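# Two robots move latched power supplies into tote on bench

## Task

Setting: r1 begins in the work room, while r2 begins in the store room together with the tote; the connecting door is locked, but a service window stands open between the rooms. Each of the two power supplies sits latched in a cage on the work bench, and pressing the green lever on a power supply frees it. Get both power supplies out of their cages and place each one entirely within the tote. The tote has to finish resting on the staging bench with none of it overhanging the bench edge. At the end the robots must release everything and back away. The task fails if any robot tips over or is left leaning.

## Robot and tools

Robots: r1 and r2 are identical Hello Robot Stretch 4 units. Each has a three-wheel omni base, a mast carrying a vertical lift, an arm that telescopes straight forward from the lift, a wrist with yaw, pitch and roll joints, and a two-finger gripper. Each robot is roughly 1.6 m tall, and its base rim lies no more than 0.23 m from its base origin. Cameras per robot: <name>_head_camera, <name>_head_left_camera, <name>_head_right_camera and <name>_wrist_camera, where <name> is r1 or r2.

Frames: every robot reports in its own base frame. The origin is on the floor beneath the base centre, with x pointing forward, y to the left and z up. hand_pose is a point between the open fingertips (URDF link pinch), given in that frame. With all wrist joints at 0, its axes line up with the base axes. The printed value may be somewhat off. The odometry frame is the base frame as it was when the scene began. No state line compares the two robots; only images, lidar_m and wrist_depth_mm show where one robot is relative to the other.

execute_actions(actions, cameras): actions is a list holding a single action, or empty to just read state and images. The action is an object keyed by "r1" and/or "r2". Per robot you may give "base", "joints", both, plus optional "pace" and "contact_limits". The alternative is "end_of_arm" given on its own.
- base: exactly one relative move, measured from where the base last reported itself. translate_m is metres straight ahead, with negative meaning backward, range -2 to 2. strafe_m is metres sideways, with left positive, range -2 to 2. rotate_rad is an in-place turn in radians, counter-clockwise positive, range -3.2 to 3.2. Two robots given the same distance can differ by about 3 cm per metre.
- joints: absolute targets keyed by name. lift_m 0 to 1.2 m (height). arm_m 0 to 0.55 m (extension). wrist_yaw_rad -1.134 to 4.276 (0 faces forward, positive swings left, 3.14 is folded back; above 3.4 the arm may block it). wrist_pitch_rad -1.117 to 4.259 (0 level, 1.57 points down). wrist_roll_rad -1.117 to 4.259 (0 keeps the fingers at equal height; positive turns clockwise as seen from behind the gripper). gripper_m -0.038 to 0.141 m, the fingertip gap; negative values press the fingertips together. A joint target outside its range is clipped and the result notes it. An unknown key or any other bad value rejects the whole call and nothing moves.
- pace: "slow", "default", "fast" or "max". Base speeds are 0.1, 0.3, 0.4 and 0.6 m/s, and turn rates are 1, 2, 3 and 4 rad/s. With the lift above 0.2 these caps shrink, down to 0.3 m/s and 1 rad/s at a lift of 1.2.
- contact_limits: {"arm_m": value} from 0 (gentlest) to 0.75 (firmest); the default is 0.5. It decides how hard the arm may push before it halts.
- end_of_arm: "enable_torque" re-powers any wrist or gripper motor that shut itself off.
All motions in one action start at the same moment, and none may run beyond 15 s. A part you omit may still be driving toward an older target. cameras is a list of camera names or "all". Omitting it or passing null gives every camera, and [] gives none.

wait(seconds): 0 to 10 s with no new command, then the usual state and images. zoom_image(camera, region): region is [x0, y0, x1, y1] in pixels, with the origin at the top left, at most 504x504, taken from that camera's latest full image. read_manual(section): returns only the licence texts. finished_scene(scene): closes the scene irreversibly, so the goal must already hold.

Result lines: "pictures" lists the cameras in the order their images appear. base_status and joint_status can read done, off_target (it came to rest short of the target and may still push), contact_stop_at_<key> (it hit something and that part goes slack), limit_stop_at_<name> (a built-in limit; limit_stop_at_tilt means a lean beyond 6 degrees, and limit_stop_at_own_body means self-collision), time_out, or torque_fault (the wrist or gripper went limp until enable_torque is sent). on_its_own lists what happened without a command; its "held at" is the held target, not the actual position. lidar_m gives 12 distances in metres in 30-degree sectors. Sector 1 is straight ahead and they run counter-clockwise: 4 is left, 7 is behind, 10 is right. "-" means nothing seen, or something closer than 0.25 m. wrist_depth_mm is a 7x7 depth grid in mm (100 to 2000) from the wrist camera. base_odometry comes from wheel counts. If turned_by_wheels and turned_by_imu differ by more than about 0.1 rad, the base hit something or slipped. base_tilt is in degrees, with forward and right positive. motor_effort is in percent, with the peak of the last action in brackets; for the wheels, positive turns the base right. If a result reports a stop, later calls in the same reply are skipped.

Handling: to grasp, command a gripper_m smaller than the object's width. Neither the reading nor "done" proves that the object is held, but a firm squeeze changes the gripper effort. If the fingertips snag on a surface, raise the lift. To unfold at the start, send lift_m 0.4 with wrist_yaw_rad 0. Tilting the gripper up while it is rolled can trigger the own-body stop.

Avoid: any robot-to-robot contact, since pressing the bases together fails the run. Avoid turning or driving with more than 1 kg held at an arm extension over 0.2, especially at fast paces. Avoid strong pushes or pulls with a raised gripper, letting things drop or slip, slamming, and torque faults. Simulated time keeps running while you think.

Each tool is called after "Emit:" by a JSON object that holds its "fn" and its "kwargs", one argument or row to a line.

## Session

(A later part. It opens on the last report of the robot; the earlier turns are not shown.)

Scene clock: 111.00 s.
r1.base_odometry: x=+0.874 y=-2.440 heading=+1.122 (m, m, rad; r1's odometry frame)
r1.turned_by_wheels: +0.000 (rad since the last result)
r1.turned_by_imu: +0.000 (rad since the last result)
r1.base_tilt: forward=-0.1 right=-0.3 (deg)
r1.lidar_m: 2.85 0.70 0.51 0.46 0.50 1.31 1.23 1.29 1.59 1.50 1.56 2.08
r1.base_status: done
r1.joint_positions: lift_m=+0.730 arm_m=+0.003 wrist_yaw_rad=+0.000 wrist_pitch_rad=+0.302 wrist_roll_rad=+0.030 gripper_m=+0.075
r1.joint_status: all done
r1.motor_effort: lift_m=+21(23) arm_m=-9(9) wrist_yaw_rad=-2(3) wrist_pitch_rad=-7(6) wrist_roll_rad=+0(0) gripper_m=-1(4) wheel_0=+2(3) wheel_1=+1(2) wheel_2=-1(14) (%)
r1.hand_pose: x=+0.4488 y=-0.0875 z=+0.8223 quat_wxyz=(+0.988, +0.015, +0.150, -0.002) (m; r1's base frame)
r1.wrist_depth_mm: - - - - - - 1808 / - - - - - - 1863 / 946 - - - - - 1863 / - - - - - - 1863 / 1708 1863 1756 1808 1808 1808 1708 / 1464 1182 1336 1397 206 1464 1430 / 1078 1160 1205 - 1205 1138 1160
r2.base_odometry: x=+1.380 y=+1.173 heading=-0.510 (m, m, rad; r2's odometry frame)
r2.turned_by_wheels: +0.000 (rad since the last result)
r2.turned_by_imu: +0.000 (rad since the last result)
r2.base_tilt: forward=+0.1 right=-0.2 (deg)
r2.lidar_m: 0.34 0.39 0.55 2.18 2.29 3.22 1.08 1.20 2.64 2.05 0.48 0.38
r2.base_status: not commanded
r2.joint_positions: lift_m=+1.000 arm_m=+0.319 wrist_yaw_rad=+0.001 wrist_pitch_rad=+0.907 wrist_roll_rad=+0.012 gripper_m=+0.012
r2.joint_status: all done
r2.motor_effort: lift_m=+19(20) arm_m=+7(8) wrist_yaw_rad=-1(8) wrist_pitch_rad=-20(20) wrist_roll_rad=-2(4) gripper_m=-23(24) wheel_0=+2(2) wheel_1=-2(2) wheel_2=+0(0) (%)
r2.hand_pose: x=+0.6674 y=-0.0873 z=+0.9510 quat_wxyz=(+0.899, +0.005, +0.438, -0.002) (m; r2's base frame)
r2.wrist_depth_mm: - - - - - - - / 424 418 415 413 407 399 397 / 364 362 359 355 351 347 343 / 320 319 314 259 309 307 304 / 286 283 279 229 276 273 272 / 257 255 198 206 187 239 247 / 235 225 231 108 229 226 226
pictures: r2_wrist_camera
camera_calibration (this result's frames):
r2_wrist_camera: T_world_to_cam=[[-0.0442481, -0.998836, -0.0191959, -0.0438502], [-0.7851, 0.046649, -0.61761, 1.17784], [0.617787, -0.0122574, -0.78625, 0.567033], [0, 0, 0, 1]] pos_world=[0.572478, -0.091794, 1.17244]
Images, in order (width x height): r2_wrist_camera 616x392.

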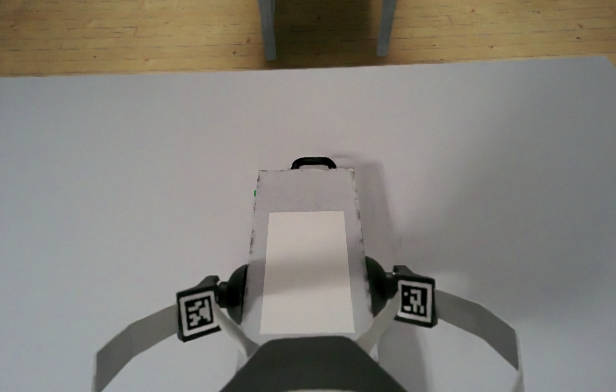

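Emit:
{"fn": "execute_actions", "kwargs": {
  "actions": [
    {"r1":{"base":{"rotate_rad":1.552},"joints":{"lift_m":0.75},"pace":"fast"},"r2":{"joints":{"gripper_m":0.085}}}
  ],
  "cameras": ["r2_wrist_camera","r1_wrist_camera","r1_head_camera"]
}}

Scene clock: 113.00 s.
r1.base_odometry: x=+0.874 y=-2.440 heading=+2.674 (m, m, rad; r1's odometry frame)
r1.turned_by_wheels: +1.552 (rad since the last result)
r1.turned_by_imu: +1.572 (rad since the last result)
r1.base_tilt: forward=-0.1 right=-0.3 (deg)
r1.lidar_m: 0.47 0.50 1.30 1.23 1.28 1.56 1.50 1.55 2.10 2.86 0.73 0.51
r1.base_status: done
r1.joint_positions: lift_m=+0.750 arm_m=+0.003 wrist_yaw_rad=+0.000 wrist_pitch_rad=+0.302 wrist_roll_rad=+0.030 gripper_m=+0.075
r1.joint_status: all done
r1.motor_effort: lift_m=+22(25) arm_m=-9(9) wrist_yaw_rad=-2(3) wrist_pitch_rad=-6(7) wrist_roll_rad=+0(2) gripper_m=-3(2) wheel_0=-1(4) wheel_1=+2(8) wheel_2=+0(8) (%)
r1.hand_pose: x=+0.4489 y=-0.0874 z=+0.8422 quat_wxyz=(+0.989, +0.015, +0.150, -0.002) (m; r1's base frame)
r1.wrist_depth_mm: - - - - - - - / - - - - - - - / - - 691 891 891 891 917 / - 539 544 544 539 539 544 / 392 392 370 394 394 392 389 / 303 291 287 301 206 317 319 / 324 340 347 - 759 1138 1205
r2.base_odometry: x=+1.380 y=+1.173 heading=-0.510 (m, m, rad; r2's odometry frame)
r2.turned_by_wheels: +0.000 (rad since the last result)
r2.turned_by_imu: +0.000 (rad since the last result)
r2.base_tilt: forward=+0.1 right=-0.2 (deg)
r2.lidar_m: 0.35 0.40 0.55 2.20 2.31 3.20 1.12 1.20 2.60 2.04 0.52 0.37
r2.base_status: not commanded
r2.joint_positions: lift_m=+1.000 arm_m=+0.319 wrist_yaw_rad=+0.000 wrist_pitch_rad=+0.902 wrist_roll_rad=+0.012 gripper_m=+0.085
r2.joint_status: all done
r2.motor_effort: lift_m=+19(20) arm_m=+7(7) wrist_yaw_rad=+1(2) wrist_pitch_rad=-5(20) wrist_roll_rad=-2(1) gripper_m=-2(24) wheel_0=+2(2) wheel_1=-2(2) wheel_2=+0(0) (%)
r2.hand_pose: x=+0.6685 y=-0.0875 z=+0.9519 quat_wxyz=(+0.900, +0.005, +0.436, -0.003) (m; r2's base frame)
r2.wrist_depth_mm: - - - - - - - / 436 433 427 421 418 410 407 / 373 370 366 362 359 355 351 / 327 324 320 267 315 312 310 / 290 289 285 238 281 279 277 / 260 259 198 214 200 252 251 / 237 232 234 108 232 226 229
pictures: r1_head_camera, r1_wrist_camera, r2_wrist_camera
camera_calibration (this result's frames):
r1_wrist_camera: T_world_to_cam=[[-0.0399698, -0.999065, -0.0164799, -0.0634353], [-0.33611, 0.0289751, -0.941377, 0.992171], [0.940974, -0.0320876, -0.336954, 0.0870015], [0, 0, 0, 1]] pos_world=[0.249077, -0.0893326, 0.962277]
r2_wrist_camera: T_world_to_cam=[[-0.0451331, -0.998792, -0.0194209, -0.0431518], [-0.781945, 0.0474197, -0.621541, 1.18093], [0.621712, -0.0128661, -0.783141, 0.561448], [0, 0, 0, 1]] pos_world=[0.572415, -0.0918754, 1.17285]
Images, in order (width x height): r1_head_camera 420x560, r1_wrist_camera 616x392, r2_wrist_camera 616x392.

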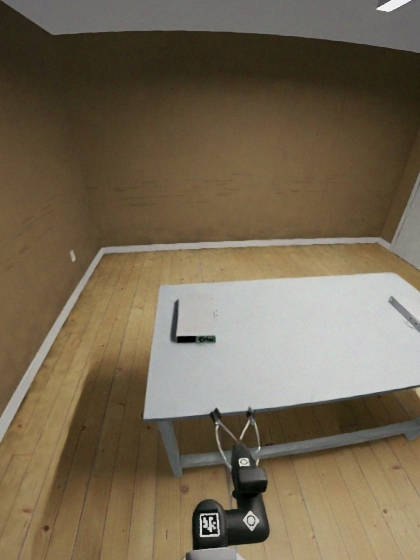

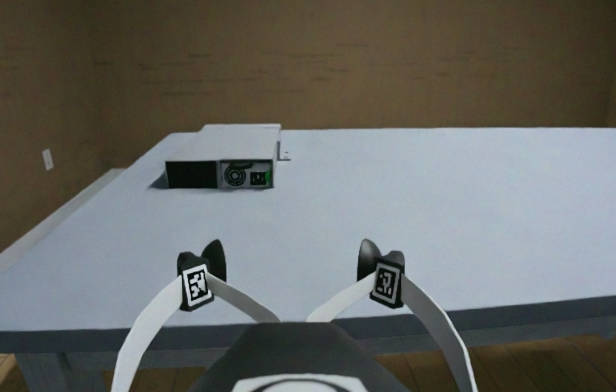

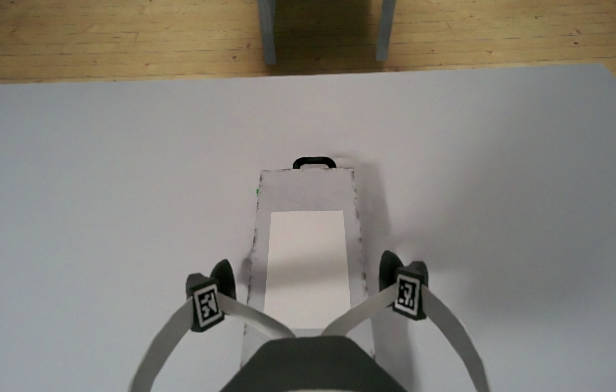

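Emit:
{"fn": "execute_actions", "kwargs": {
  "actions": [
    {"r1":{"base":{"rotate_rad":0.012},"joints":{"wrist_yaw_rad":0.05,"arm_m":0.05}},"r2":{"joints":{"lift_m":0.991,"wrist_roll_rad":0.04}}}
  ],
  "cameras": []
}}

Emit:
{"fn": "execute_actions", "kwargs": {
  "actions": [
    {"r1":{"base":{"strafe_m":0.046},"joints":{"arm_m":0.1,"lift_m":0.716}},"r2":{"joints":{"gripper_m":0.012}}}
  ],
  "cameras": ["r2_wrist_camera"]
}}

Scene clock: 114.50 s.
r1.base_odometry: x=+0.875 y=-2.440 heading=+2.686 (m, m, rad; r1's odometry frame)
r1.turned_by_wheels: +0.012 (rad since the last result)
r1.turned_by_imu: +0.012 (rad since the last result)
r1.base_tilt: forward=+0.0 right=-0.3 (deg)
r1.lidar_m: 0.48 0.49 1.29 1.23 1.28 1.59 1.50 1.56 2.09 2.87 0.69 0.51
r1.base_status: done
r1.joint_positions: lift_m=+0.750 arm_m=+0.048 wrist_yaw_rad=+0.050 wrist_pitch_rad=+0.302 wrist_roll_rad=+0.030 gripper_m=+0.075
r1.joint_status: all done
r1.motor_effort: lift_m=+22(22) arm_m=+9(8) wrist_yaw_rad=-2(2) wrist_pitch_rad=-7(5) wrist_roll_rad=+0(2) gripper_m=-1(2) wheel_0=+1(6) wheel_1=+1(3) wheel_2=-1(3) (%)
r1.hand_pose: x=+0.4987 y=-0.0735 z=+0.8422 quat_wxyz=(+0.988, +0.011, +0.151, +0.022) (m; r1's base frame)
r1.wrist_depth_mm: 1921 - - - - - - / 1921 - - - - - - / 1863 - 759 778 878 891 891 / 1983 544 525 517 539 544 539 / 1042 389 370 392 392 392 389 / 303 290 279 294 205 301 300 / 249 248 258 - 257 252 254
r2.base_odometry: x=+1.380 y=+1.173 heading=-0.510 (m, m, rad; r2's odometry frame)
r2.turned_by_wheels: +0.000 (rad since the last result)
r2.turned_by_imu: +0.000 (rad since the last result)
r2.base_tilt: forward=+0.2 right=-0.2 (deg)
r2.lidar_m: 0.34 0.36 0.54 2.19 2.31 3.20 1.10 1.20 2.63 2.03 0.52 0.38
r2.base_status: not commanded
r2.joint_positions: lift_m=+0.991 arm_m=+0.319 wrist_yaw_rad=+0.000 wrist_pitch_rad=+0.902 wrist_roll_rad=+0.040 gripper_m=+0.085
r2.joint_status: all done
r2.motor_effort: lift_m=+16(18) arm_m=+8(7) wrist_yaw_rad=+1(1) wrist_pitch_rad=-5(4) wrist_roll_rad=+0(0) gripper_m=-3(1) wheel_0=+2(2) wheel_1=-2(2) wheel_2=+0(0) (%)
r2.hand_pose: x=+0.6685 y=-0.0875 z=+0.9432 quat_wxyz=(+0.900, +0.018, +0.436, -0.009) (m; r2's base frame)
r2.wrist_depth_mm: - - - - - - - / 427 421 415 407 399 389 384 / 366 362 355 349 345 340 334 / 322 315 310 256 303 298 294 / 285 279 274 228 270 266 265 / 256 252 198 205 199 241 240 / 232 225 227 108 222 217 220
pictures: none
No camera images: the call's "cameras" was empty. Leave "cameras" out to get every camera's image.

Scene clock: 116.03 s.
r1.base_odometry: x=+0.854 y=-2.481 heading=+2.686 (m, m, rad; r1's odometry frame)
r1.turned_by_wheels: +0.000 (rad since the last result)
r1.turned_by_imu: +0.000 (rad since the last result)
r1.base_tilt: forward=+0.0 right=-0.4 (deg)
r1.lidar_m: 0.46 0.49 1.25 1.18 1.23 1.58 1.49 1.56 2.12 2.92 0.71 0.52
r1.base_status: done
r1.joint_positions: lift_m=+0.716 arm_m=+0.098 wrist_yaw_rad=+0.050 wrist_pitch_rad=+0.302 wrist_roll_rad=+0.030 gripper_m=+0.075
r1.joint_status: all done
r1.motor_effort: lift_m=+18(19) arm_m=+9(8) wrist_yaw_rad=-2(1) wrist_pitch_rad=-7(7) wrist_roll_rad=-2(0) gripper_m=-1(1) wheel_0=+2(5) wheel_1=+1(5) wheel_2=+0(0) (%)
r1.hand_pose: x=+0.5487 y=-0.0735 z=+0.8086 quat_wxyz=(+0.988, +0.011, +0.151, +0.023) (m; r1's base frame)
r1.wrist_depth_mm: 1921 - - - - - - / 1863 - - - - - - / 1756 - 603 580 732 741 750 / 1863 449 452 449 445 449 445 / 976 324 309 324 324 324 319 / 251 240 232 243 206 251 249 / 207 205 214 - 213 204 206
r2.base_odometry: x=+1.380 y=+1.173 heading=-0.510 (m, m, rad; r2's odometry frame)
r2.turned_by_wheels: +0.000 (rad since the last result)
r2.turned_by_imu: +0.000 (rad since the last result)
r2.base_tilt: forward=+0.2 right=-0.1 (deg)
r2.lidar_m: 0.35 0.38 0.52 2.20 2.30 3.22 1.12 1.21 2.62 2.01 0.52 0.39
r2.base_status: not commanded
r2.joint_positions: lift_m=+0.991 arm_m=+0.319 wrist_yaw_rad=+0.000 wrist_pitch_rad=+0.907 wrist_roll_rad=+0.040 gripper_m=+0.012
r2.joint_status: all done
r2.motor_effort: lift_m=+20(20) arm_m=+7(8) wrist_yaw_rad=-1(2) wrist_pitch_rad=-21(21) wrist_roll_rad=-2(2) gripper_m=-22(23) wheel_0=+2(2) wheel_1=-2(2) wheel_2=+0(1) (%)
r2.hand_pose: x=+0.6675 y=-0.0873 z=+0.9420 quat_wxyz=(+0.899, +0.018, +0.438, -0.008) (m; r2's base frame)
r2.wrist_depth_mm: - - - - - - - / 415 410 402 397 389 379 373 / 357 351 347 342 336 330 325 / 314 309 304 242 296 291 289 / 279 274 268 215 264 262 259 / 252 249 186 193 186 229 235 / 229 218 224 108 218 217 216
pictures: r2_wrist_camera
camera_calibration (this result's frames):
r2_wrist_camera: T_world_to_cam=[[-0.0662816, -0.997139, -0.0363415, -0.0130369], [-0.783836, 0.0745708, -0.616475, 1.1728], [0.617421, -0.0123751, -0.786536, 0.560423], [0, 0, 0, 1]] pos_world=[0.572402, -0.0935209, 1.16332]
Images, in order (width x height): r2_wrist_camera 616x392.

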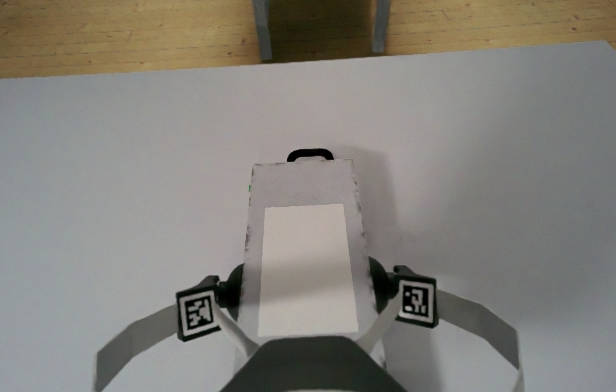

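Emit:
{"fn": "execute_actions", "kwargs": {
  "actions": [
    {"r1":{"base":{"translate_m":0.1},"joints":{"arm_m":0.14,"wrist_roll_rad":0.27}},"r2":{"joints":{"gripper_m":0.004,"lift_m":1.06,"arm_m":0.0}}}
  ],
  "cameras": ["r2_wrist_camera","r1_wrist_camera"]
}}

Scene clock: 118.30 s.
r1.base_odometry: x=+0.764 y=-2.437 heading=+2.686 (m, m, rad; r1's odometry frame)
r1.turned_by_wheels: +0.000 (rad since the last result)
r1.turned_by_imu: +0.001 (rad since the last result)
r1.base_tilt: forward=-0.1 right=-0.3 (deg)
r1.lidar_m: 0.38 0.38 1.26 1.20 1.23 1.67 1.60 1.67 2.24 2.92 0.57 0.40
r1.base_status: done
r1.joint_positions: lift_m=+0.716 arm_m=+0.138 wrist_yaw_rad=+0.050 wrist_pitch_rad=+0.302 wrist_roll_rad=+0.270 gripper_m=+0.075
r1.joint_status: all done
r1.motor_effort: lift_m=+18(18) arm_m=+9(13) wrist_yaw_rad=-3(1) wrist_pitch_rad=-6(7) wrist_roll_rad=+1(5) gripper_m=-1(1) wheel_0=+1(4) wheel_1=+0(6) wheel_2=+1(8) (%)
r1.hand_pose: x=+0.5888 y=-0.0735 z=+0.8086 quat_wxyz=(+0.980, +0.129, +0.152, +0.004) (m; r1's base frame)
r1.wrist_depth_mm: - - - - - - - / - - - - - - 654 / - - - 549 559 469 421 / 1863 - 379 338 377 336 307 / 1808 397 330 319 276 262 245 / 1537 291 247 246 209 213 200 / 258 234 233 - 195 178 175
r2.base_odometry: x=+1.380 y=+1.173 heading=-0.510 (m, m, rad; r2's odometry frame)
r2.turned_by_wheels: +0.000 (rad since the last result)
r2.turned_by_imu: +0.001 (rad since the last result)
r2.base_tilt: forward=+0.1 right=-0.2 (deg)
r2.lidar_m: 0.36 0.38 0.52 2.17 2.32 3.24 1.10 1.20 2.62 2.05 0.54 0.25
r2.base_status: not commanded
r2.joint_positions: lift_m=+1.060 arm_m=+0.003 wrist_yaw_rad=+0.000 wrist_pitch_rad=+0.907 wrist_roll_rad=+0.040 gripper_m=+0.004
r2.joint_status: all done
joint sent to its limit — the command would take r2.arm_m past its lower limit, so that joint was sent only as far as its limit.
r2.motor_effort: lift_m=+25(27) arm_m=-8(5) wrist_yaw_rad=+0(1) wrist_pitch_rad=-21(21) wrist_roll_rad=-2(0) gripper_m=-23(25) wheel_0=+2(2) wheel_1=-2(2) wheel_2=+0(1) (%)
r2.hand_pose: x=+0.3515 y=-0.0875 z=+1.0104 quat_wxyz=(+0.899, +0.018, +0.438, -0.009) (m; r2's base frame)
r2.wrist_depth_mm: 647 634 627 609 597 585 462 / 539 530 521 517 504 492 459 / 466 459 452 445 436 430 421 / 407 402 394 240 387 379 373 / 362 355 345 213 342 340 338 / 332 324 189 190 185 315 976 / 1118 1098 1098 108 1098 1078 1098
pictures: r1_wrist_camera, r2_wrist_camera
camera_calibration (this result's frames):
r1_wrist_camera: T_world_to_cam=[[-0.0620571, -0.968303, -0.241946, 0.153002], [-0.338429, 0.248467, -0.907596, 0.997302], [0.938943, 0.0255589, -0.343121, -0.0451133], [0, 0, 0, 1]] pos_world=[0.38937, -0.0984911, 0.926685]
r2_wrist_camera: T_world_to_cam=[[-0.0669847, -0.997092, -0.0363523, -0.0313392], [-0.784048, 0.0751357, -0.616136, 0.96717], [0.617076, -0.0127698, -0.7868, 0.809662], [0, 0, 0, 1]] pos_world=[0.256585, -0.0935777, 1.23181]
Images, in order (width x height): r1_wrist_camera 616x392, r2_wrist_camera 616x392.

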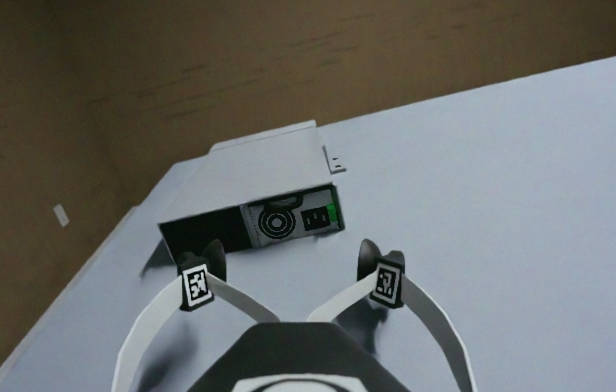

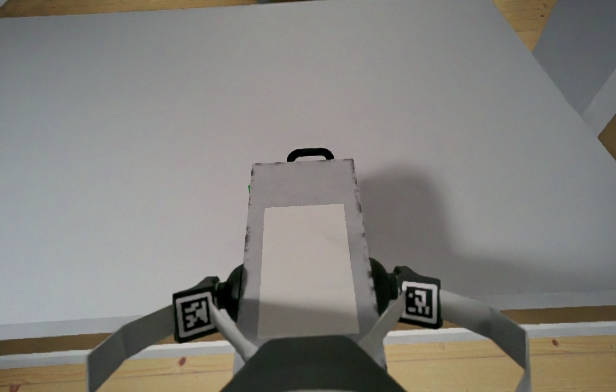

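Emit:
{"fn": "execute_actions", "kwargs": {
  "actions": [
    {"r1":{"joints":{"arm_m":0.192,"lift_m":0.715}},"r2":{"base":{"strafe_m":-0.95},"pace":"fast"}}
  ],
  "cameras": ["r1_wrist_camera"]
}}

Scene clock: 122.60 s.
r1.base_odometry: x=+0.764 y=-2.437 heading=+2.686 (m, m, rad; r1's odometry frame)
r1.turned_by_wheels: +0.000 (rad since the last result)
r1.turned_by_imu: +0.000 (rad since the last result)
r1.base_tilt: forward=-0.1 right=-0.4 (deg)
r1.lidar_m: 0.36 0.39 1.25 1.19 1.25 1.68 1.59 1.66 2.25 2.89 0.56 0.40
r1.base_status: not commanded
r1.joint_positions: lift_m=+0.715 arm_m=+0.190 wrist_yaw_rad=+0.050 wrist_pitch_rad=+0.302 wrist_roll_rad=+0.270 gripper_m=+0.075
r1.joint_status: all done
r1.motor_effort: lift_m=+18(19) arm_m=+9(10) wrist_yaw_rad=-2(0) wrist_pitch_rad=-6(7) wrist_roll_rad=+0(0) gripper_m=-2(1) wheel_0=+1(1) wheel_1=+0(0) wheel_2=+2(1) (%)
r1.hand_pose: x=+0.6407 y=-0.0735 z=+0.8076 quat_wxyz=(+0.980, +0.129, +0.152, +0.004) (m; r1's base frame)
r1.wrist_depth_mm: - - - - - - - / - - - - - - 647 / - - - 539 549 466 418 / 1921 - 357 312 377 332 304 / 1756 370 283 286 273 258 246 / 1499 289 245 243 208 211 200 / 255 233 232 - 195 177 174
r2.base_odometry: x=+0.917 y=+0.344 heading=-0.510 (m, m, rad; r2's odometry frame)
r2.turned_by_wheels: +0.000 (rad since the last result)
r2.turned_by_imu: +0.000 (rad since the last result)
r2.base_tilt: forward=+0.2 right=-0.2 (deg)
r2.lidar_m: 0.39 0.60 0.63 2.50 1.59 1.19 1.82 2.25 1.65 1.60 0.78 0.26
r2.base_status: done
r2.joint_positions: lift_m=+1.060 arm_m=+0.003 wrist_yaw_rad=+0.000 wrist_pitch_rad=+0.907 wrist_roll_rad=+0.040 gripper_m=+0.004
r2.joint_status: not commanded
r2.motor_effort: lift_m=+25(25) arm_m=-8(8) wrist_yaw_rad=+0(1) wrist_pitch_rad=-20(21) wrist_roll_rad=+0(1) gripper_m=-25(24) wheel_0=+3(12) wheel_1=-1(10) wheel_2=+0(1) (%)
r2.hand_pose: x=+0.3516 y=-0.0874 z=+1.0105 quat_wxyz=(+0.899, +0.018, +0.438, -0.009) (m; r2's base frame)
r2.wrist_depth_mm: 319 322 322 325 330 334 338 / 362 364 368 373 375 382 387 / 418 424 427 418 439 442 452 / 496 500 504 240 521 535 517 / 609 609 597 213 621 661 640 / 778 750 189 191 185 715 866 / 1078 1060 1078 108 1060 1078 1078
pictures: r1_wrist_camera
camera_calibration (this result's frames):
r1_wrist_camera: T_world_to_cam=[[-0.0620037, -0.968305, -0.241953, 0.15597], [-0.338443, 0.248455, -0.907594, 1.01398], [0.938942, 0.0256131, -0.343121, -0.0942517], [0, 0, 0, 1]] pos_world=[0.441341, -0.0984869, 0.925677]
Images, in order (width x height): r1_wrist_camera 616x392.

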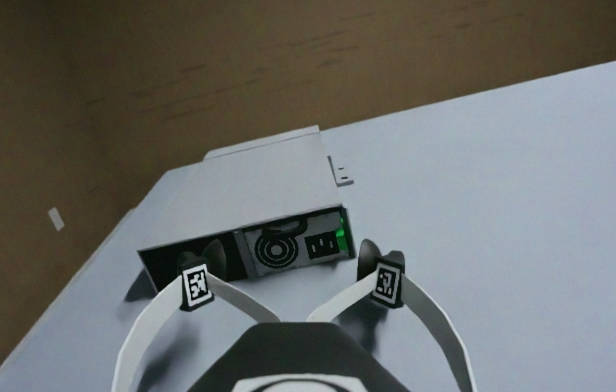

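Emit:
{"fn": "execute_actions", "kwargs": {
  "actions": [
    {"r1":{"base":{"strafe_m":-0.003},"joints":{"arm_m":0.224},"contact_limits":{"arm_m":0.2},"pace":"slow"},"r2":{"base":{"translate_m":-1.0},"joints":{"lift_m":1.0},"pace":"fast"}}
  ],
  "cameras": ["r1_wrist_camera"]
}}

Emit:
{"fn": "execute_actions", "kwargs": {
  "actions": [
    {"r1":{"joints":{"gripper_m":0.052},"pace":"slow"},"r2":{"base":{"translate_m":-0.95},"pace":"fast"}}
  ],
  "cameras": ["r1_wrist_camera","r2_head_left_camera"]
}}

Scene clock: 127.20 s.
r1.base_odometry: x=+0.766 y=-2.435 heading=+2.686 (m, m, rad; r1's odometry frame)
r1.turned_by_wheels: +0.000 (rad since the last result)
r1.turned_by_imu: +0.001 (rad since the last result)
r1.base_tilt: forward=+0.0 right=-0.4 (deg)
r1.lidar_m: 0.35 0.40 1.26 1.20 1.24 1.66 1.60 1.63 2.24 2.91 0.57 0.38
r1.base_status: done
r1.joint_positions: lift_m=+0.715 arm_m=+0.222 wrist_yaw_rad=+0.050 wrist_pitch_rad=+0.302 wrist_roll_rad=+0.270 gripper_m=+0.075
r1.joint_status: all done
r1.motor_effort: lift_m=+18(18) arm_m=+9(11) wrist_yaw_rad=-3(2) wrist_pitch_rad=-6(6) wrist_roll_rad=+1(1) gripper_m=-3(2) wheel_0=+2(2) wheel_1=-1(1) wheel_2=+0(1) (%)
r1.contact_limits: arm_m 0.2
r1.hand_pose: x=+0.6727 y=-0.0735 z=+0.8076 quat_wxyz=(+0.980, +0.129, +0.152, +0.004) (m; r1's base frame)
r1.wrist_depth_mm: - - - - - - - / - - - - - - 640 / - - - 569 554 466 413 / 1863 - 355 320 375 330 304 / 1808 362 254 254 273 258 244 / 946 278 244 244 207 211 200 / 254 231 230 - 195 177 173
r2.base_odometry: x=+0.044 y=+0.832 heading=-0.510 (m, m, rad; r2's odometry frame)
r2.turned_by_wheels: +0.000 (rad since the last result)
r2.turned_by_imu: -0.001 (rad since the last result)
r2.base_tilt: forward=+0.0 right=-0.2 (deg)
r2.lidar_m: 0.43 1.46 1.97 0.51 0.40 0.63 2.75 2.23 1.64 1.49 1.64 1.60
r2.base_status: done
r2.joint_positions: lift_m=+1.000 arm_m=+0.003 wrist_yaw_rad=+0.000 wrist_pitch_rad=+0.907 wrist_roll_rad=+0.040 gripper_m=+0.004
r2.joint_status: all done
r2.motor_effort: lift_m=+21(24) arm_m=-8(8) wrist_yaw_rad=+0(0) wrist_pitch_rad=-20(22) wrist_roll_rad=+1(2) gripper_m=-22(24) wheel_0=-4(8) wheel_1=-1(8) wheel_2=+1(13) (%)
r2.hand_pose: x=+0.3516 y=-0.0874 z=+0.9509 quat_wxyz=(+0.899, +0.018, +0.438, -0.009) (m; r2's base frame)
r2.wrist_depth_mm: 1281 1281 1308 1336 1336 1336 1366 / 1464 1464 1499 1464 1499 1537 1499 / 1618 1618 1618 1576 1618 1618 1537 / 1499 1464 1430 240 1397 1397 1397 / 1336 1336 1281 213 1281 1281 1255 / 1205 1182 189 190 185 1098 1118 / 1098 1042 1060 108 1042 1025 1042
pictures: r1_wrist_camera
camera_calibration (this result's frames):
r1_wrist_camera: T_world_to_cam=[[-0.0620213, -0.968304, -0.241953, 0.157959], [-0.338439, 0.248461, -0.907594, 1.0248], [0.938942, 0.0255961, -0.343121, -0.124274], [0, 0, 0, 1]] pos_world=[0.473314, -0.0984884, 0.925677]
Images, in order (width x height): r1_wrist_camera 616x392.

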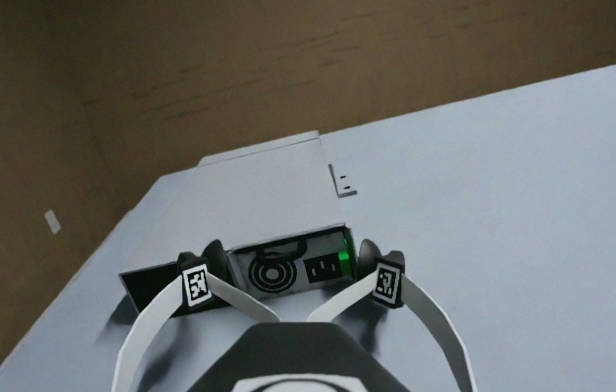

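Scene clock: 131.33 s.
r1.base_odometry: x=+0.766 y=-2.435 heading=+2.686 (m, m, rad; r1's odometry frame)
r1.turned_by_wheels: +0.000 (rad since the last result)
r1.turned_by_imu: +0.000 (rad since the last result)
r1.base_tilt: forward=+0.0 right=-0.4 (deg)
r1.lidar_m: 0.36 0.40 1.25 1.20 1.24 1.66 1.60 1.66 2.23 2.89 0.56 0.40
r1.base_status: not commanded
r1.joint_positions: lift_m=+0.715 arm_m=+0.222 wrist_yaw_rad=+0.049 wrist_pitch_rad=+0.302 wrist_roll_rad=+0.270 gripper_m=+0.052
r1.joint_status: all done
r1.motor_effort: lift_m=+18(18) arm_m=+9(9) wrist_yaw_rad=+3(1) wrist_pitch_rad=-6(7) wrist_roll_rad=-1(2) gripper_m=-4(3) wheel_0=+1(2) wheel_1=-1(1) wheel_2=+0(0) (%)
r1.hand_pose: x=+0.6726 y=-0.0739 z=+0.8076 quat_wxyz=(+0.980, +0.129, +0.152, +0.004) (m; r1's base frame)
r1.wrist_depth_mm: - - - - - - - / - - - - - - 640 / - - - 609 544 462 413 / 1863 - 357 320 375 332 304 / 1756 329 258 254 279 258 244 / 931 281 246 241 202 210 199 / 255 230 230 - 192 175 174
r2.base_odometry: x=-0.785 y=+1.296 heading=-0.510 (m, m, rad; r2's odometry frame)
r2.turned_by_wheels: +0.000 (rad since the last result)
r2.turned_by_imu: -0.001 (rad since the last result)
r2.base_tilt: forward=+0.1 right=-0.2 (deg)
r2.lidar_m: 0.44 0.57 0.42 0.41 0.45 0.64 1.79 1.89 1.61 1.56 1.64 2.26
r2.base_status: done
r2.joint_positions: lift_m=+1.000 arm_m=+0.003 wrist_yaw_rad=+0.000 wrist_pitch_rad=+0.907 wrist_roll_rad=+0.040 gripper_m=+0.004
r2.joint_status: not commanded
r2.motor_effort: lift_m=+21(21) arm_m=-7(8) wrist_yaw_rad=-1(0) wrist_pitch_rad=-21(21) wrist_roll_rad=-3(2) gripper_m=-24(23) wheel_0=-3(8) wheel_1=-3(8) wheel_2=+1(12) (%)
r2.hand_pose: x=+0.3516 y=-0.0874 z=+0.9509 quat_wxyz=(+0.899, +0.018, +0.438, -0.009) (m; r2's base frame)
r2.wrist_depth_mm: - - - - - - - / - - 1921 1921 1863 1808 1756 / 1661 1708 1661 1618 1618 1618 1576 / 809 1464 1499 240 1430 1430 1397 / 1308 1336 1281 212 1281 1255 1255 / 1205 1160 189 191 185 1098 1138 / 1118 1060 1060 108 1042 1042 1042
pictures: r1_wrist_camera, r2_head_left_camera
camera_calibration (this result's frames):
r1_wrist_camera: T_world_to_cam=[[-0.0633379, -0.968219, -0.241953, 0.158477], [-0.338101, 0.248921, -0.907594, 1.02467], [0.938976, 0.0243193, -0.343121, -0.124293], [0, 0, 0, 1]] pos_world=[0.473186, -0.0985972, 0.925677]
Images, in order (width x height): r1_wrist_camera 616x392, r2_head_left_camera 420x672.

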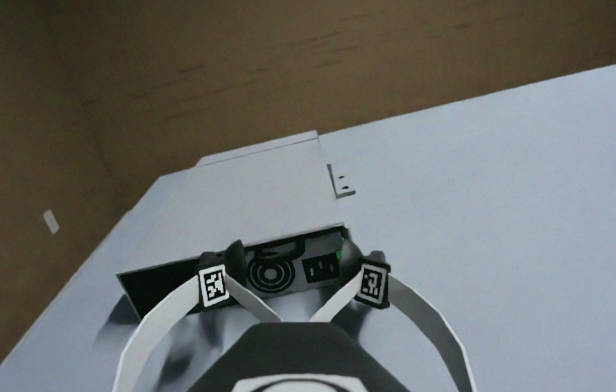

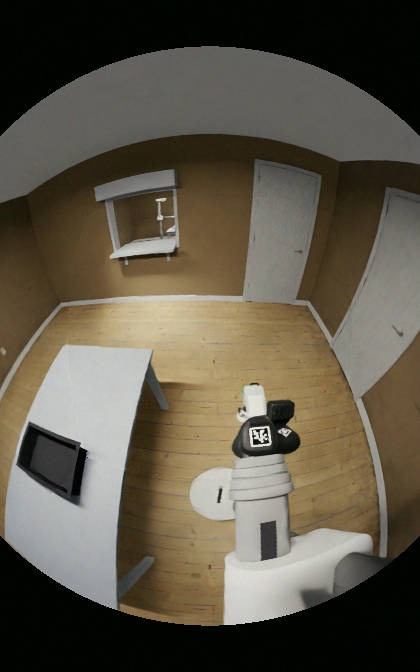

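Emit:
{"fn": "execute_actions", "kwargs": {
  "actions": [
    {"r1":{"joints":{"arm_m":0.232,"gripper_m":0.044},"contact_limits":{"arm_m":0.15},"pace":"slow"},"r2":{"base":{"rotate_rad":1.557},"joints":{"lift_m":1.03}}}
  ],
  "cameras": ["r1_wrist_camera","r2_head_camera","r2_wrist_camera"]
}}

Scene clock: 133.70 s.
r1.base_odometry: x=+0.766 y=-2.435 heading=+2.686 (m, m, rad; r1's odometry frame)
r1.turned_by_wheels: +0.000 (rad since the last result)
r1.turned_by_imu: +0.000 (rad since the last result)
r1.base_tilt: forward=-0.1 right=-0.4 (deg)
r1.lidar_m: 0.38 0.39 1.26 1.18 1.26 1.69 1.58 1.66 2.26 2.90 0.55 0.39
r1.base_status: not commanded
r1.joint_positions: lift_m=+0.715 arm_m=+0.230 wrist_yaw_rad=+0.047 wrist_pitch_rad=+0.306 wrist_roll_rad=+0.270 gripper_m=+0.044
r1.joint_status: all done
r1.motor_effort: lift_m=+18(19) arm_m=+12(10) wrist_yaw_rad=+7(8) wrist_pitch_rad=-18(18) wrist_roll_rad=+0(1) gripper_m=-4(5) wheel_0=+1(2) wheel_1=-1(1) wheel_2=-2(2) (%)
r1.contact_limits: arm_m 0.15
r1.hand_pose: x=+0.6796 y=-0.0745 z=+0.8065 quat_wxyz=(+0.980, +0.129, +0.154, +0.002) (m; r1's base frame)
r1.wrist_depth_mm: - - - - - - - / - - - - - - 615 / - - - 559 530 455 404 / 1921 - 345 314 368 325 298 / 1756 310 251 245 276 255 241 / 332 270 238 236 194 208 196 / 251 228 228 - 190 173 172
r2.base_odometry: x=-0.785 y=+1.296 heading=+1.046 (m, m, rad; r2's odometry frame)
r2.turned_by_wheels: +1.556 (rad since the last result)
r2.turned_by_imu: +1.570 (rad since the last result)
r2.base_tilt: forward=+0.1 right=-0.2 (deg)
r2.lidar_m: 0.40 0.45 0.59 1.79 1.87 1.63 1.52 1.63 2.17 2.42 0.63 0.46
r2.base_status: done
r2.joint_positions: lift_m=+1.030 arm_m=+0.003 wrist_yaw_rad=+0.000 wrist_pitch_rad=+0.907 wrist_roll_rad=+0.040 gripper_m=+0.004
r2.joint_status: all done
r2.motor_effort: lift_m=+25(27) arm_m=-8(8) wrist_yaw_rad=-2(3) wrist_pitch_rad=-20(22) wrist_roll_rad=-2(2) gripper_m=-24(25) wheel_0=-4(10) wheel_1=-2(7) wheel_2=-6(11) (%)
r2.hand_pose: x=+0.3517 y=-0.0873 z=+0.9806 quat_wxyz=(+0.899, +0.018, +0.438, -0.009) (m; r2's base frame)
r2.wrist_depth_mm: 904 891 759 788 831 809 798 / 750 741 699 691 707 691 676 / 647 621 539 517 609 603 591 / 569 559 549 241 535 525 521 / 504 496 484 212 477 473 469 / 462 459 189 191 185 455 1138 / 1138 1078 1078 108 1078 1060 1042
pictures: r1_wrist_camera, r2_head_camera, r2_wrist_camera
camera_calibration (this result's frames):
r1_wrist_camera: T_world_to_cam=[[-0.0664045, -0.96812, -0.241525, 0.159799], [-0.341126, 0.249501, -0.906301, 1.02726], [0.937669, 0.0222082, -0.346819, -0.12753], [0, 0, 0, 1]] pos_world=[0.480619, -0.098766, 0.925375]
r2_wrist_camera: T_world_to_cam=[[-0.0663745, -0.997131, -0.0363994, -0.0324799], [-0.783674, 0.0746766, -0.616668, 0.949256], [0.617617, -0.0124058, -0.786382, 0.785507], [0, 0, 0, 1]] pos_world=[0.256609, -0.0935291, 1.2019]
Images, in order (width x height): r1_wrist_camera 616x392, r2_head_camera 420x560, r2_wrist_camera 616x392.

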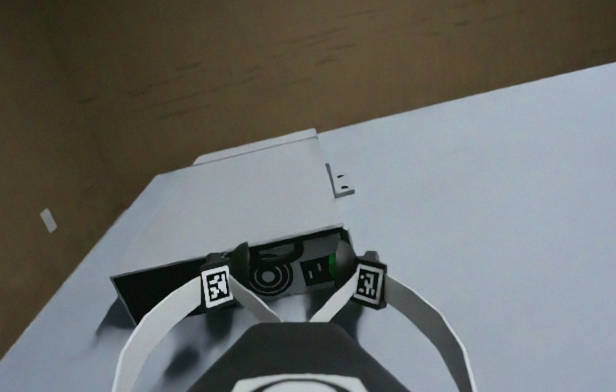

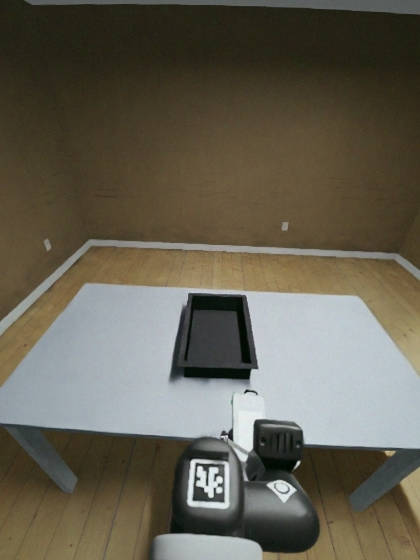

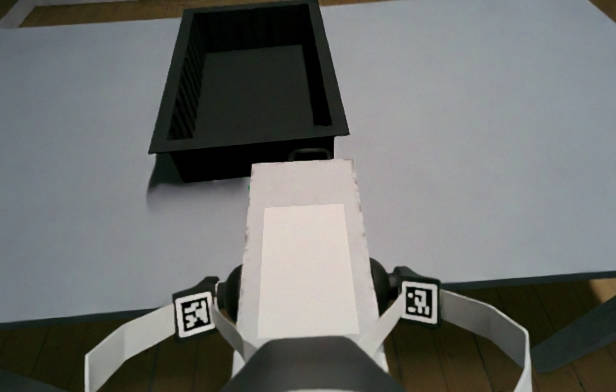

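Emit:
{"fn": "execute_actions", "kwargs": {
  "actions": [
    {"r1":{"joints":{"arm_m":0.234,"gripper_m":0.02},"contact_limits":{"arm_m":0.2},"pace":"slow"},"r2":{"base":{"strafe_m":0.06}}}
  ],
  "cameras": ["r1_wrist_camera"]
}}

Emit:
{"fn": "execute_actions", "kwargs": {
  "actions": [
    {"r1":{"joints":{"arm_m":0.238,"gripper_m":0.0,"lift_m":0.712},"contact_limits":{"arm_m":0.2},"pace":"slow"},"r2":{"base":{"translate_m":0.22},"joints":{"arm_m":0.25}}}
  ],
  "cameras": ["r1_wrist_camera","r2_wrist_camera"]
}}

Scene clock: 135.97 s.
r1.base_odometry: x=+0.766 y=-2.435 heading=+2.686 (m, m, rad; r1's odometry frame)
r1.turned_by_wheels: +0.000 (rad since the last result)
r1.turned_by_imu: +0.000 (rad since the last result)
r1.base_tilt: forward=+0.0 right=-0.3 (deg)
r1.lidar_m: 0.37 0.39 1.26 1.20 1.25 1.68 1.61 1.63 2.25 2.88 0.53 0.39
r1.base_status: not commanded
r1.joint_positions: lift_m=+0.715 arm_m=+0.232 wrist_yaw_rad=+0.051 wrist_pitch_rad=+0.308 wrist_roll_rad=+0.270 gripper_m=+0.020
r1.joint_status: all done
r1.motor_effort: lift_m=+19(19) arm_m=+10(11) wrist_yaw_rad=-3(10) wrist_pitch_rad=-22(23) wrist_roll_rad=+0(2) gripper_m=-16(17) wheel_0=+1(1) wheel_1=-1(1) wheel_2=-2(2) (%)
r1.contact_limits: arm_m 0.2
r1.hand_pose: x=+0.6822 y=-0.0734 z=+0.8060 quat_wxyz=(+0.979, +0.129, +0.155, +0.004) (m; r1's base frame)
r1.wrist_depth_mm: - - - - - - - / - - - - - - 609 / - - - 508 525 449 397 / 1921 - 342 303 364 320 294 / 1808 320 249 241 273 253 239 / 330 273 193 236 190 206 195 / 249 225 227 - 190 170 -
r2.base_odometry: x=-0.837 y=+1.326 heading=+1.046 (m, m, rad; r2's odometry frame)
r2.turned_by_wheels: +0.000 (rad since the last result)
r2.turned_by_imu: +0.000 (rad since the last result)
r2.base_tilt: forward=+0.1 right=-0.2 (deg)
r2.lidar_m: 0.42 0.44 0.64 1.70 1.81 1.65 1.56 1.63 2.22 2.43 0.62 0.44
r2.base_status: done
r2.joint_positions: lift_m=+1.030 arm_m=+0.003 wrist_yaw_rad=+0.000 wrist_pitch_rad=+0.907 wrist_roll_rad=+0.040 gripper_m=+0.004
r2.joint_status: not commanded
r2.motor_effort: lift_m=+25(25) arm_m=-8(8) wrist_yaw_rad=-1(1) wrist_pitch_rad=-20(20) wrist_roll_rad=+1(0) gripper_m=-24(25) wheel_0=-3(12) wheel_1=+1(9) wheel_2=+0(3) (%)
r2.hand_pose: x=+0.3517 y=-0.0874 z=+0.9806 quat_wxyz=(+0.899, +0.018, +0.438, -0.009) (m; r2's base frame)
r2.wrist_depth_mm: 917 891 788 768 831 820 798 / 750 741 699 707 683 691 676 / 640 640 585 525 585 597 591 / 569 559 549 240 535 530 525 / 504 500 484 213 477 477 469 / 462 459 189 191 185 452 1160 / 1118 1078 1098 108 1078 1060 1042
pictures: r1_wrist_camera
camera_calibration (this result's frames):
r1_wrist_camera: T_world_to_cam=[[-0.062888, -0.968401, -0.241337, 0.158351], [-0.343501, 0.248044, -0.905804, 1.02851], [0.937044, 0.0259355, -0.348246, -0.1283], [0, 0, 0, 1]] pos_world=[0.483477, -0.0984419, 0.925167]
Images, in order (width x height): r1_wrist_camera 616x392.

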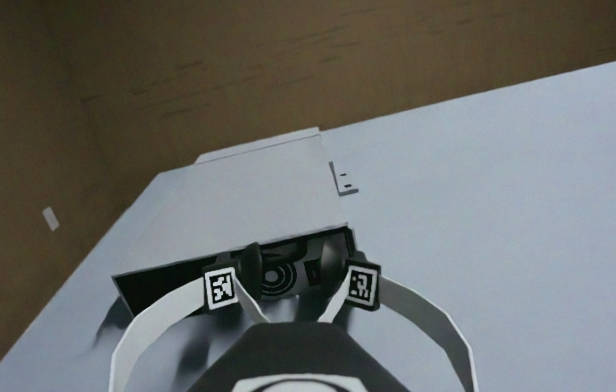

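Scene clock: 138.13 s.
r1.base_odometry: x=+0.766 y=-2.435 heading=+2.687 (m, m, rad; r1's odometry frame)
r1.turned_by_wheels: +0.000 (rad since the last result)
r1.turned_by_imu: +0.001 (rad since the last result)
r1.base_tilt: forward=+0.0 right=-0.3 (deg)
r1.lidar_m: 0.37 0.39 1.27 1.19 1.23 1.69 1.60 1.66 2.24 2.89 0.55 0.38
r1.base_status: not commanded
r1.joint_positions: lift_m=+0.712 arm_m=+0.237 wrist_yaw_rad=+0.052 wrist_pitch_rad=+0.306 wrist_roll_rad=+0.269 gripper_m=+0.001
r1.joint_status: all done
r1.motor_effort: lift_m=+19(19) arm_m=+8(13) wrist_yaw_rad=-8(9) wrist_pitch_rad=-16(22) wrist_roll_rad=+3(3) gripper_m=-26(25) wheel_0=+2(2) wheel_1=+0(1) wheel_2=+1(2) (%)
r1.contact_limits: arm_m 0.2
r1.hand_pose: x=+0.6869 y=-0.0730 z=+0.8035 quat_wxyz=(+0.980, +0.129, +0.154, +0.005) (m; r1's base frame)
r1.wrist_depth_mm: - - - - - - - / - - - - - - 609 / - - - 525 525 442 397 / 1808 - 336 297 359 320 291 / 1756 303 244 235 266 249 236 / 327 252 203 234 192 199 193 / 246 222 223 - 188 170 -
r2.base_odometry: x=-0.727 y=+1.516 heading=+1.046 (m, m, rad; r2's odometry frame)
r2.turned_by_wheels: +0.000 (rad since the last result)
r2.turned_by_imu: +0.001 (rad since the last result)
r2.base_tilt: forward=+0.2 right=-0.2 (deg)
r2.lidar_m: 0.25 0.25 0.30 1.72 1.80 1.86 1.76 1.86 2.56 0.85 0.31 0.25
r2.base_status: done
r2.joint_positions: lift_m=+1.030 arm_m=+0.249 wrist_yaw_rad=+0.000 wrist_pitch_rad=+0.907 wrist_roll_rad=+0.040 gripper_m=+0.004
r2.joint_status: all done
r2.motor_effort: lift_m=+25(25) arm_m=+8(11) wrist_yaw_rad=-1(1) wrist_pitch_rad=-19(24) wrist_roll_rad=-2(1) gripper_m=-25(24) wheel_0=+3(8) wheel_1=+3(6) wheel_2=-3(12) (%)
r2.hand_pose: x=+0.5974 y=-0.0874 z=+0.9806 quat_wxyz=(+0.899, +0.018, +0.438, -0.009) (m; r2's base frame)
r2.wrist_depth_mm: - - - - - - - / - - - 1921 1921 1863 1808 / 1756 1708 621 615 603 597 585 / 564 554 455 240 477 525 517 / 500 492 424 213 384 469 462 / 452 439 188 191 185 327 421 / 413 315 384 108 359 375 387
pictures: r1_wrist_camera, r2_wrist_camera
camera_calibration (this result's frames):
r1_wrist_camera: T_world_to_cam=[[-0.0607381, -0.968548, -0.241298, 0.15698], [-0.34211, 0.247302, -0.906533, 1.02734], [0.937695, 0.0274894, -0.346371, -0.13537], [0, 0, 0, 1]] pos_world=[0.487932, -0.0982987, 0.922305]
r2_wrist_camera: T_world_to_cam=[[-0.0664679, -0.997125, -0.0363959, -0.0161376], [-0.7837, 0.0747485, -0.616626, 1.14176], [0.617573, -0.0124623, -0.786415, 0.633827], [0, 0, 0, 1]] pos_world=[0.502287, -0.0935367, 1.2019]
Images, in order (width x height): r1_wrist_camera 616x392, r2_wrist_camera 616x392.

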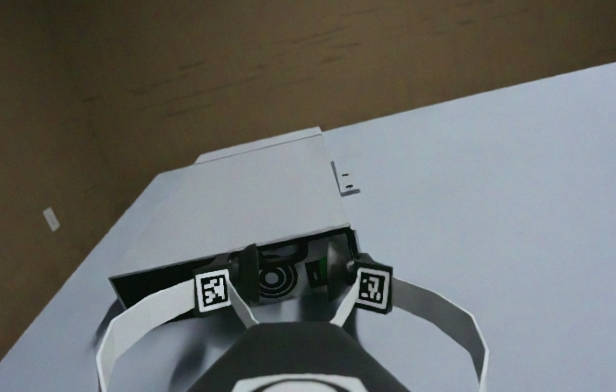

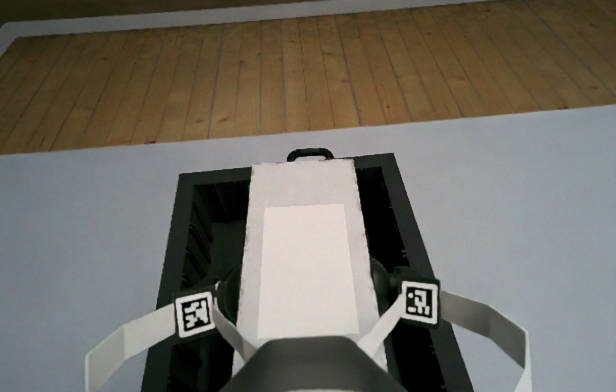

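Emit:
{"fn": "execute_actions", "kwargs": {
  "actions": [
    {"r1":{"joints":{"arm_m":0.246,"gripper_m":-0.025,"lift_m":0.709},"contact_limits":{"arm_m":0.2},"pace":"slow"},"r2":{"base":{"strafe_m":0.008},"joints":{"lift_m":0.9,"arm_m":0.26}}}
  ],
  "cameras": ["r1_wrist_camera","r2_wrist_camera"]
}}

Scene clock: 139.97 s.
r1.base_odometry: x=+0.766 y=-2.435 heading=+2.686 (m, m, rad; r1's odometry frame)
r1.turned_by_wheels: +0.000 (rad since the last result)
r1.turned_by_imu: +0.000 (rad since the last result)
r1.base_tilt: forward=+0.0 right=-0.4 (deg)
r1.lidar_m: 0.38 0.40 1.27 1.19 1.24 1.69 1.60 1.67 2.25 2.90 0.57 0.39
r1.base_status: not commanded
r1.joint_positions: lift_m=+0.709 arm_m=+0.244 wrist_yaw_rad=+0.050 wrist_pitch_rad=+0.306 wrist_roll_rad=+0.269 gripper_m=-0.024
r1.joint_status: all done
r1.motor_effort: lift_m=+18(20) arm_m=+11(12) wrist_yaw_rad=-1(6) wrist_pitch_rad=-18(18) wrist_roll_rad=+3(0) gripper_m=-29(27) wheel_0=+3(3) wheel_1=+1(1) wheel_2=-3(3) (%)
r1.contact_limits: arm_m 0.2
r1.hand_pose: x=+0.6940 y=-0.0737 z=+0.8005 quat_wxyz=(+0.980, +0.129, +0.154, +0.004) (m; r1's base frame)
r1.wrist_depth_mm: - - - - - - - / - - - - - - 603 / - - - 488 512 436 389 / 1863 - 329 290 353 314 287 / 1756 285 233 229 263 245 230 / 314 168 185 229 186 191 189 / 242 223 220 - 184 169 -
r2.base_odometry: x=-0.733 y=+1.520 heading=+1.046 (m, m, rad; r2's odometry frame)
r2.turned_by_wheels: +0.000 (rad since the last result)
r2.turned_by_imu: +0.000 (rad since the last result)
r2.base_tilt: forward=+0.1 right=-0.2 (deg)
r2.lidar_m: 0.25 0.25 0.31 1.72 1.82 1.88 1.77 1.84 2.57 0.84 0.31 0.25
r2.base_status: done
r2.joint_positions: lift_m=+0.900 arm_m=+0.259 wrist_yaw_rad=+0.000 wrist_pitch_rad=+0.907 wrist_roll_rad=+0.040 gripper_m=+0.004
r2.joint_status: all done
r2.motor_effort: lift_m=+20(24) arm_m=+8(5) wrist_yaw_rad=+0(4) wrist_pitch_rad=-21(20) wrist_roll_rad=-2(0) gripper_m=-24(24) wheel_0=+0(12) wheel_1=+0(8) wheel_2=+0(1) (%)
r2.hand_pose: x=+0.6073 y=-0.0874 z=+0.8509 quat_wxyz=(+0.899, +0.018, +0.438, -0.009) (m; r2's base frame)
r2.wrist_depth_mm: - - - - - - 1921 / 1808 512 504 357 355 477 469 / 449 355 379 377 377 404 410 / 394 304 373 240 353 279 364 / 349 259 332 213 322 244 325 / 315 227 189 191 185 205 294 / 282 224 274 108 271 246 193
pictures: r1_wrist_camera, r2_wrist_camera
camera_calibration (this result's frames):
r1_wrist_camera: T_world_to_cam=[[-0.0632643, -0.968472, -0.240955, 0.157467], [-0.341864, 0.247861, -0.906473, 1.02706], [0.937618, 0.0250261, -0.346766, -0.142853], [0, 0, 0, 1]] pos_world=[0.495017, -0.0984897, 0.919406]
r2_wrist_camera: T_world_to_cam=[[-0.0667307, -0.997108, -0.0363725, -0.0201026], [-0.783897, 0.074945, -0.616351, 1.06946], [0.617294, -0.0126172, -0.786631, 0.526094], [0, 0, 0, 1]] pos_world=[0.512253, -0.0935575, 1.07227]
Images, in order (width x height): r1_wrist_camera 616x392, r2_wrist_camera 616x392.

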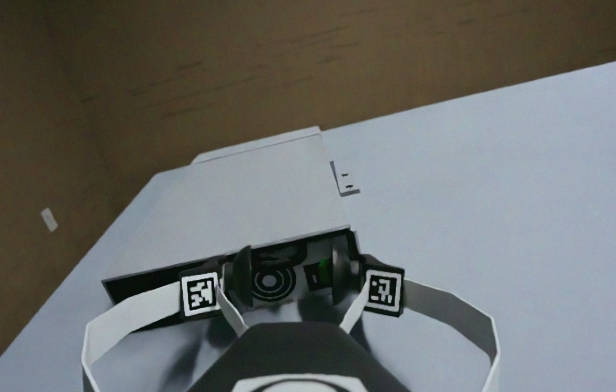

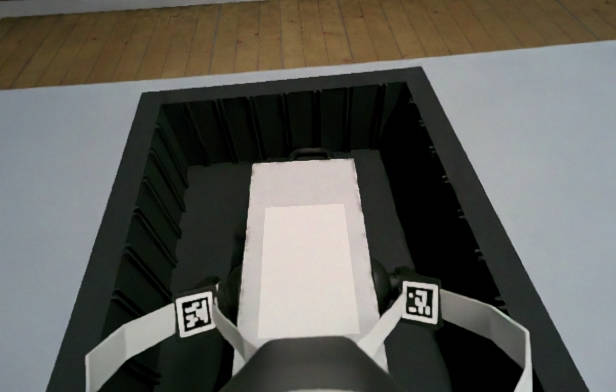

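Emit:
{"fn": "execute_actions", "kwargs": {
  "actions": [
    {"r1":{"joints":{"arm_m":0.0,"gripper_m":-0.035},"pace":"slow"},"r2":{"base":{"strafe_m":0.03},"joints":{"lift_m":0.87,"arm_m":0.322},"pace":"slow"}}
  ],
  "cameras": ["r1_wrist_camera","r2_wrist_camera"]
}}

Scene clock: 144.23 s.
r1.base_odometry: x=+0.766 y=-2.435 heading=+2.687 (m, m, rad; r1's odometry frame)
r1.turned_by_wheels: +0.000 (rad since the last result)
r1.turned_by_imu: +0.001 (rad since the last result)
r1.base_tilt: forward=-0.1 right=-0.4 (deg)
r1.lidar_m: 0.35 0.38 1.27 1.19 1.24 1.67 1.61 1.67 2.27 2.89 0.55 0.42
r1.base_status: not commanded
r1.joint_positions: lift_m=+0.709 arm_m=+0.003 wrist_yaw_rad=+0.050 wrist_pitch_rad=+0.305 wrist_roll_rad=+0.269 gripper_m=-0.034
r1.joint_status: all done
r1.motor_effort: lift_m=+20(20) arm_m=-10(16) wrist_yaw_rad=-2(20) wrist_pitch_rad=-16(17) wrist_roll_rad=+3(4) gripper_m=-31(37) wheel_0=+1(3) wheel_1=-1(1) wheel_2=+2(6) (%)
r1.hand_pose: x=+0.4528 y=-0.0734 z=+0.8006 quat_wxyz=(+0.980, +0.129, +0.154, +0.004) (m; r1's base frame)
r1.wrist_depth_mm: - - - - - - - / - - - - - 741 615 / - - 640 559 525 445 394 / 1863 - 466 319 357 319 291 / 1756 379 257 233 273 249 234 / 329 167 183 231 181 191 191 / 245 226 222 - 187 183 891
r2.base_odometry: x=-0.759 y=+1.535 heading=+1.046 (m, m, rad; r2's odometry frame)
r2.turned_by_wheels: +0.000 (rad since the last result)
r2.turned_by_imu: +0.001 (rad since the last result)
r2.base_tilt: forward=+0.2 right=-0.2 (deg)
r2.lidar_m: 0.25 0.25 0.31 1.69 1.77 1.86 1.77 1.84 2.54 0.82 0.32 0.25
r2.base_status: done
r2.joint_positions: lift_m=+0.870 arm_m=+0.321 wrist_yaw_rad=+0.000 wrist_pitch_rad=+0.907 wrist_roll_rad=+0.040 gripper_m=+0.004
r2.joint_status: all done
r2.motor_effort: lift_m=+20(20) arm_m=+8(12) wrist_yaw_rad=-1(0) wrist_pitch_rad=-20(21) wrist_roll_rad=-2(0) gripper_m=-24(25) wheel_0=-4(9) wheel_1=+3(7) wheel_2=+0(1) (%)
r2.hand_pose: x=+0.6692 y=-0.0874 z=+0.8209 quat_wxyz=(+0.899, +0.018, +0.438, -0.009) (m; r2's base frame)
r2.wrist_depth_mm: - - - - - 1921 1863 / 1756 1708 455 445 294 415 421 / 404 377 298 297 317 268 368 / 353 251 325 240 330 277 225 / 315 218 291 213 296 281 206 / 285 189 189 191 185 240 212 / 257 174 246 108 243 239 216
pictures: r1_wrist_camera, r2_wrist_camera
camera_calibration (this result's frames):
r1_wrist_camera: T_world_to_cam=[[-0.0622699, -0.968513, -0.241051, 0.142071], [-0.341352, 0.247621, -0.906732, 0.944538], [0.937871, 0.025821, -0.346023, 0.0826481], [0, 0, 0, 1]] pos_world=[0.253753, -0.0984247, 0.919287]
r2_wrist_camera: T_world_to_cam=[[-0.0666834, -0.997111, -0.0363735, -0.0170818], [-0.78389, 0.0749082, -0.616364, 1.09955], [0.617308, -0.0125884, -0.786621, 0.464253], [0, 0, 0, 1]] pos_world=[0.5742, -0.0935536, 1.04229]
Images, in order (width x height): r1_wrist_camera 616x392, r2_wrist_camera 616x392.

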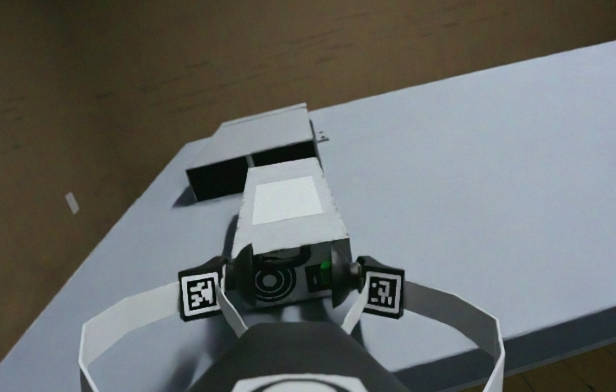

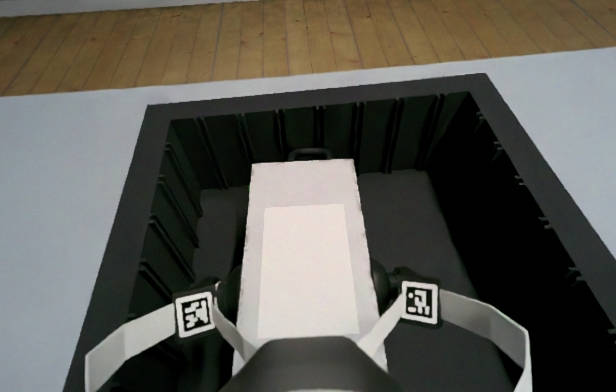

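Emit:
{"fn": "execute_actions", "kwargs": {
  "actions": [
    {"r1":{"base":{"translate_m":-0.02},"joints":{"gripper_m":0.07}},"r2":{"base":{"strafe_m":-0.014},"joints":{"lift_m":0.845,"gripper_m":0.015},"pace":"slow"}}
  ],
  "cameras": ["r1_wrist_camera","r2_wrist_camera"]
}}

Scene clock: 146.10 s.
r1.base_odometry: x=+0.784 y=-2.443 heading=+2.687 (m, m, rad; r1's odometry frame)
r1.turned_by_wheels: +0.000 (rad since the last result)
r1.turned_by_imu: +0.000 (rad since the last result)
r1.base_tilt: forward=+0.0 right=-0.4 (deg)
r1.lidar_m: 0.39 0.40 1.25 1.20 1.23 1.66 1.58 1.64 2.19 2.92 0.59 0.43
r1.base_status: done
r1.joint_positions: lift_m=+0.709 arm_m=+0.003 wrist_yaw_rad=+0.050 wrist_pitch_rad=+0.302 wrist_roll_rad=+0.270 gripper_m=+0.070
r1.joint_status: all done
r1.motor_effort: lift_m=+20(20) arm_m=-9(10) wrist_yaw_rad=-2(5) wrist_pitch_rad=-6(15) wrist_roll_rad=+0(3) gripper_m=-2(33) wheel_0=+0(3) wheel_1=+1(6) wheel_2=-1(7) (%)
r1.hand_pose: x=+0.4529 y=-0.0736 z=+0.8015 quat_wxyz=(+0.980, +0.129, +0.152, +0.004) (m; r1's base frame)
r1.wrist_depth_mm: - - - - - - - / - - - - - 759 627 / - - 668 585 535 455 404 / 1863 - 477 345 366 324 296 / 1808 387 251 254 260 251 238 / 931 285 241 235 202 206 206 / 248 225 225 - 204 265 946
r2.base_odometry: x=-0.747 y=+1.528 heading=+1.046 (m, m, rad; r2's odometry frame)
r2.turned_by_wheels: +0.000 (rad since the last result)
r2.turned_by_imu: +0.001 (rad since the last result)
r2.base_tilt: forward=+0.1 right=-0.2 (deg)
r2.lidar_m: 0.25 0.25 0.30 1.69 1.77 1.85 1.76 1.82 2.54 0.85 0.31 0.25
r2.base_status: done
r2.joint_positions: lift_m=+0.845 arm_m=+0.321 wrist_yaw_rad=+0.000 wrist_pitch_rad=+0.907 wrist_roll_rad=+0.040 gripper_m=+0.015
r2.joint_status: all done
r2.motor_effort: lift_m=+20(20) arm_m=+8(8) wrist_yaw_rad=-1(1) wrist_pitch_rad=-21(20) wrist_roll_rad=+0(2) gripper_m=-22(24) wheel_0=+5(5) wheel_1=-3(6) wheel_2=+0(2) (%)
r2.hand_pose: x=+0.6692 y=-0.0874 z=+0.7960 quat_wxyz=(+0.899, +0.018, +0.438, -0.009) (m; r2's base frame)
r2.wrist_depth_mm: - - - 1921 1921 1863 1808 / 427 410 271 274 273 266 382 / 366 244 298 297 319 241 329 / 315 231 309 243 300 248 193 / 274 225 271 215 267 255 186 / 167 195 187 193 186 217 189 / 153 198 226 108 221 216 195
pictures: r1_wrist_camera, r2_wrist_camera
camera_calibration (this result's frames):
r1_wrist_camera: T_world_to_cam=[[-0.0622342, -0.968284, -0.241978, 0.142892], [-0.338097, 0.248566, -0.907692, 0.944826], [0.939051, 0.0253224, -0.342843, 0.0797616], [0, 0, 0, 1]] pos_world=[0.253435, -0.0985121, 0.919534]
r2_wrist_camera: T_world_to_cam=[[-0.0666843, -0.997111, -0.0363718, -0.0179919], [-0.783908, 0.0749082, -0.616342, 1.08414], [0.617286, -0.0125882, -0.786638, 0.444618], [0, 0, 0, 1]] pos_world=[0.574206, -0.0935536, 1.0173]
Images, in order (width x height): r1_wrist_camera 616x392, r2_wrist_camera 616x392.

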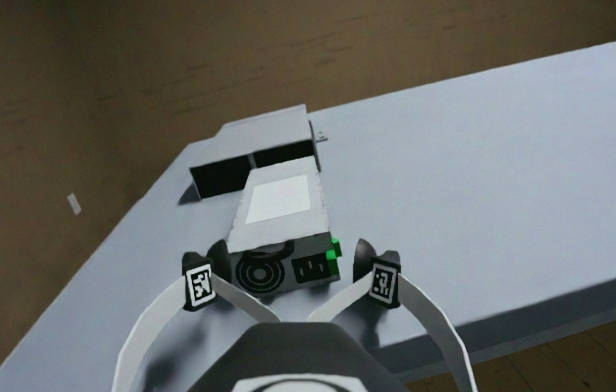

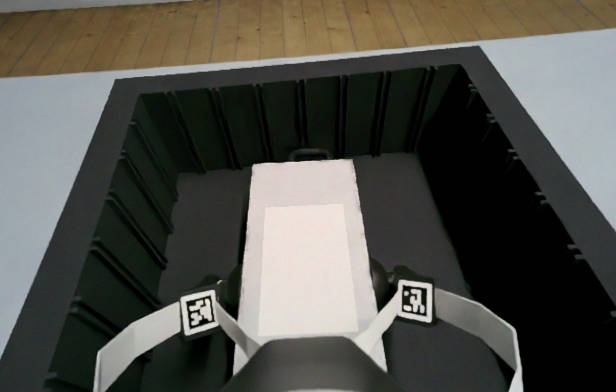

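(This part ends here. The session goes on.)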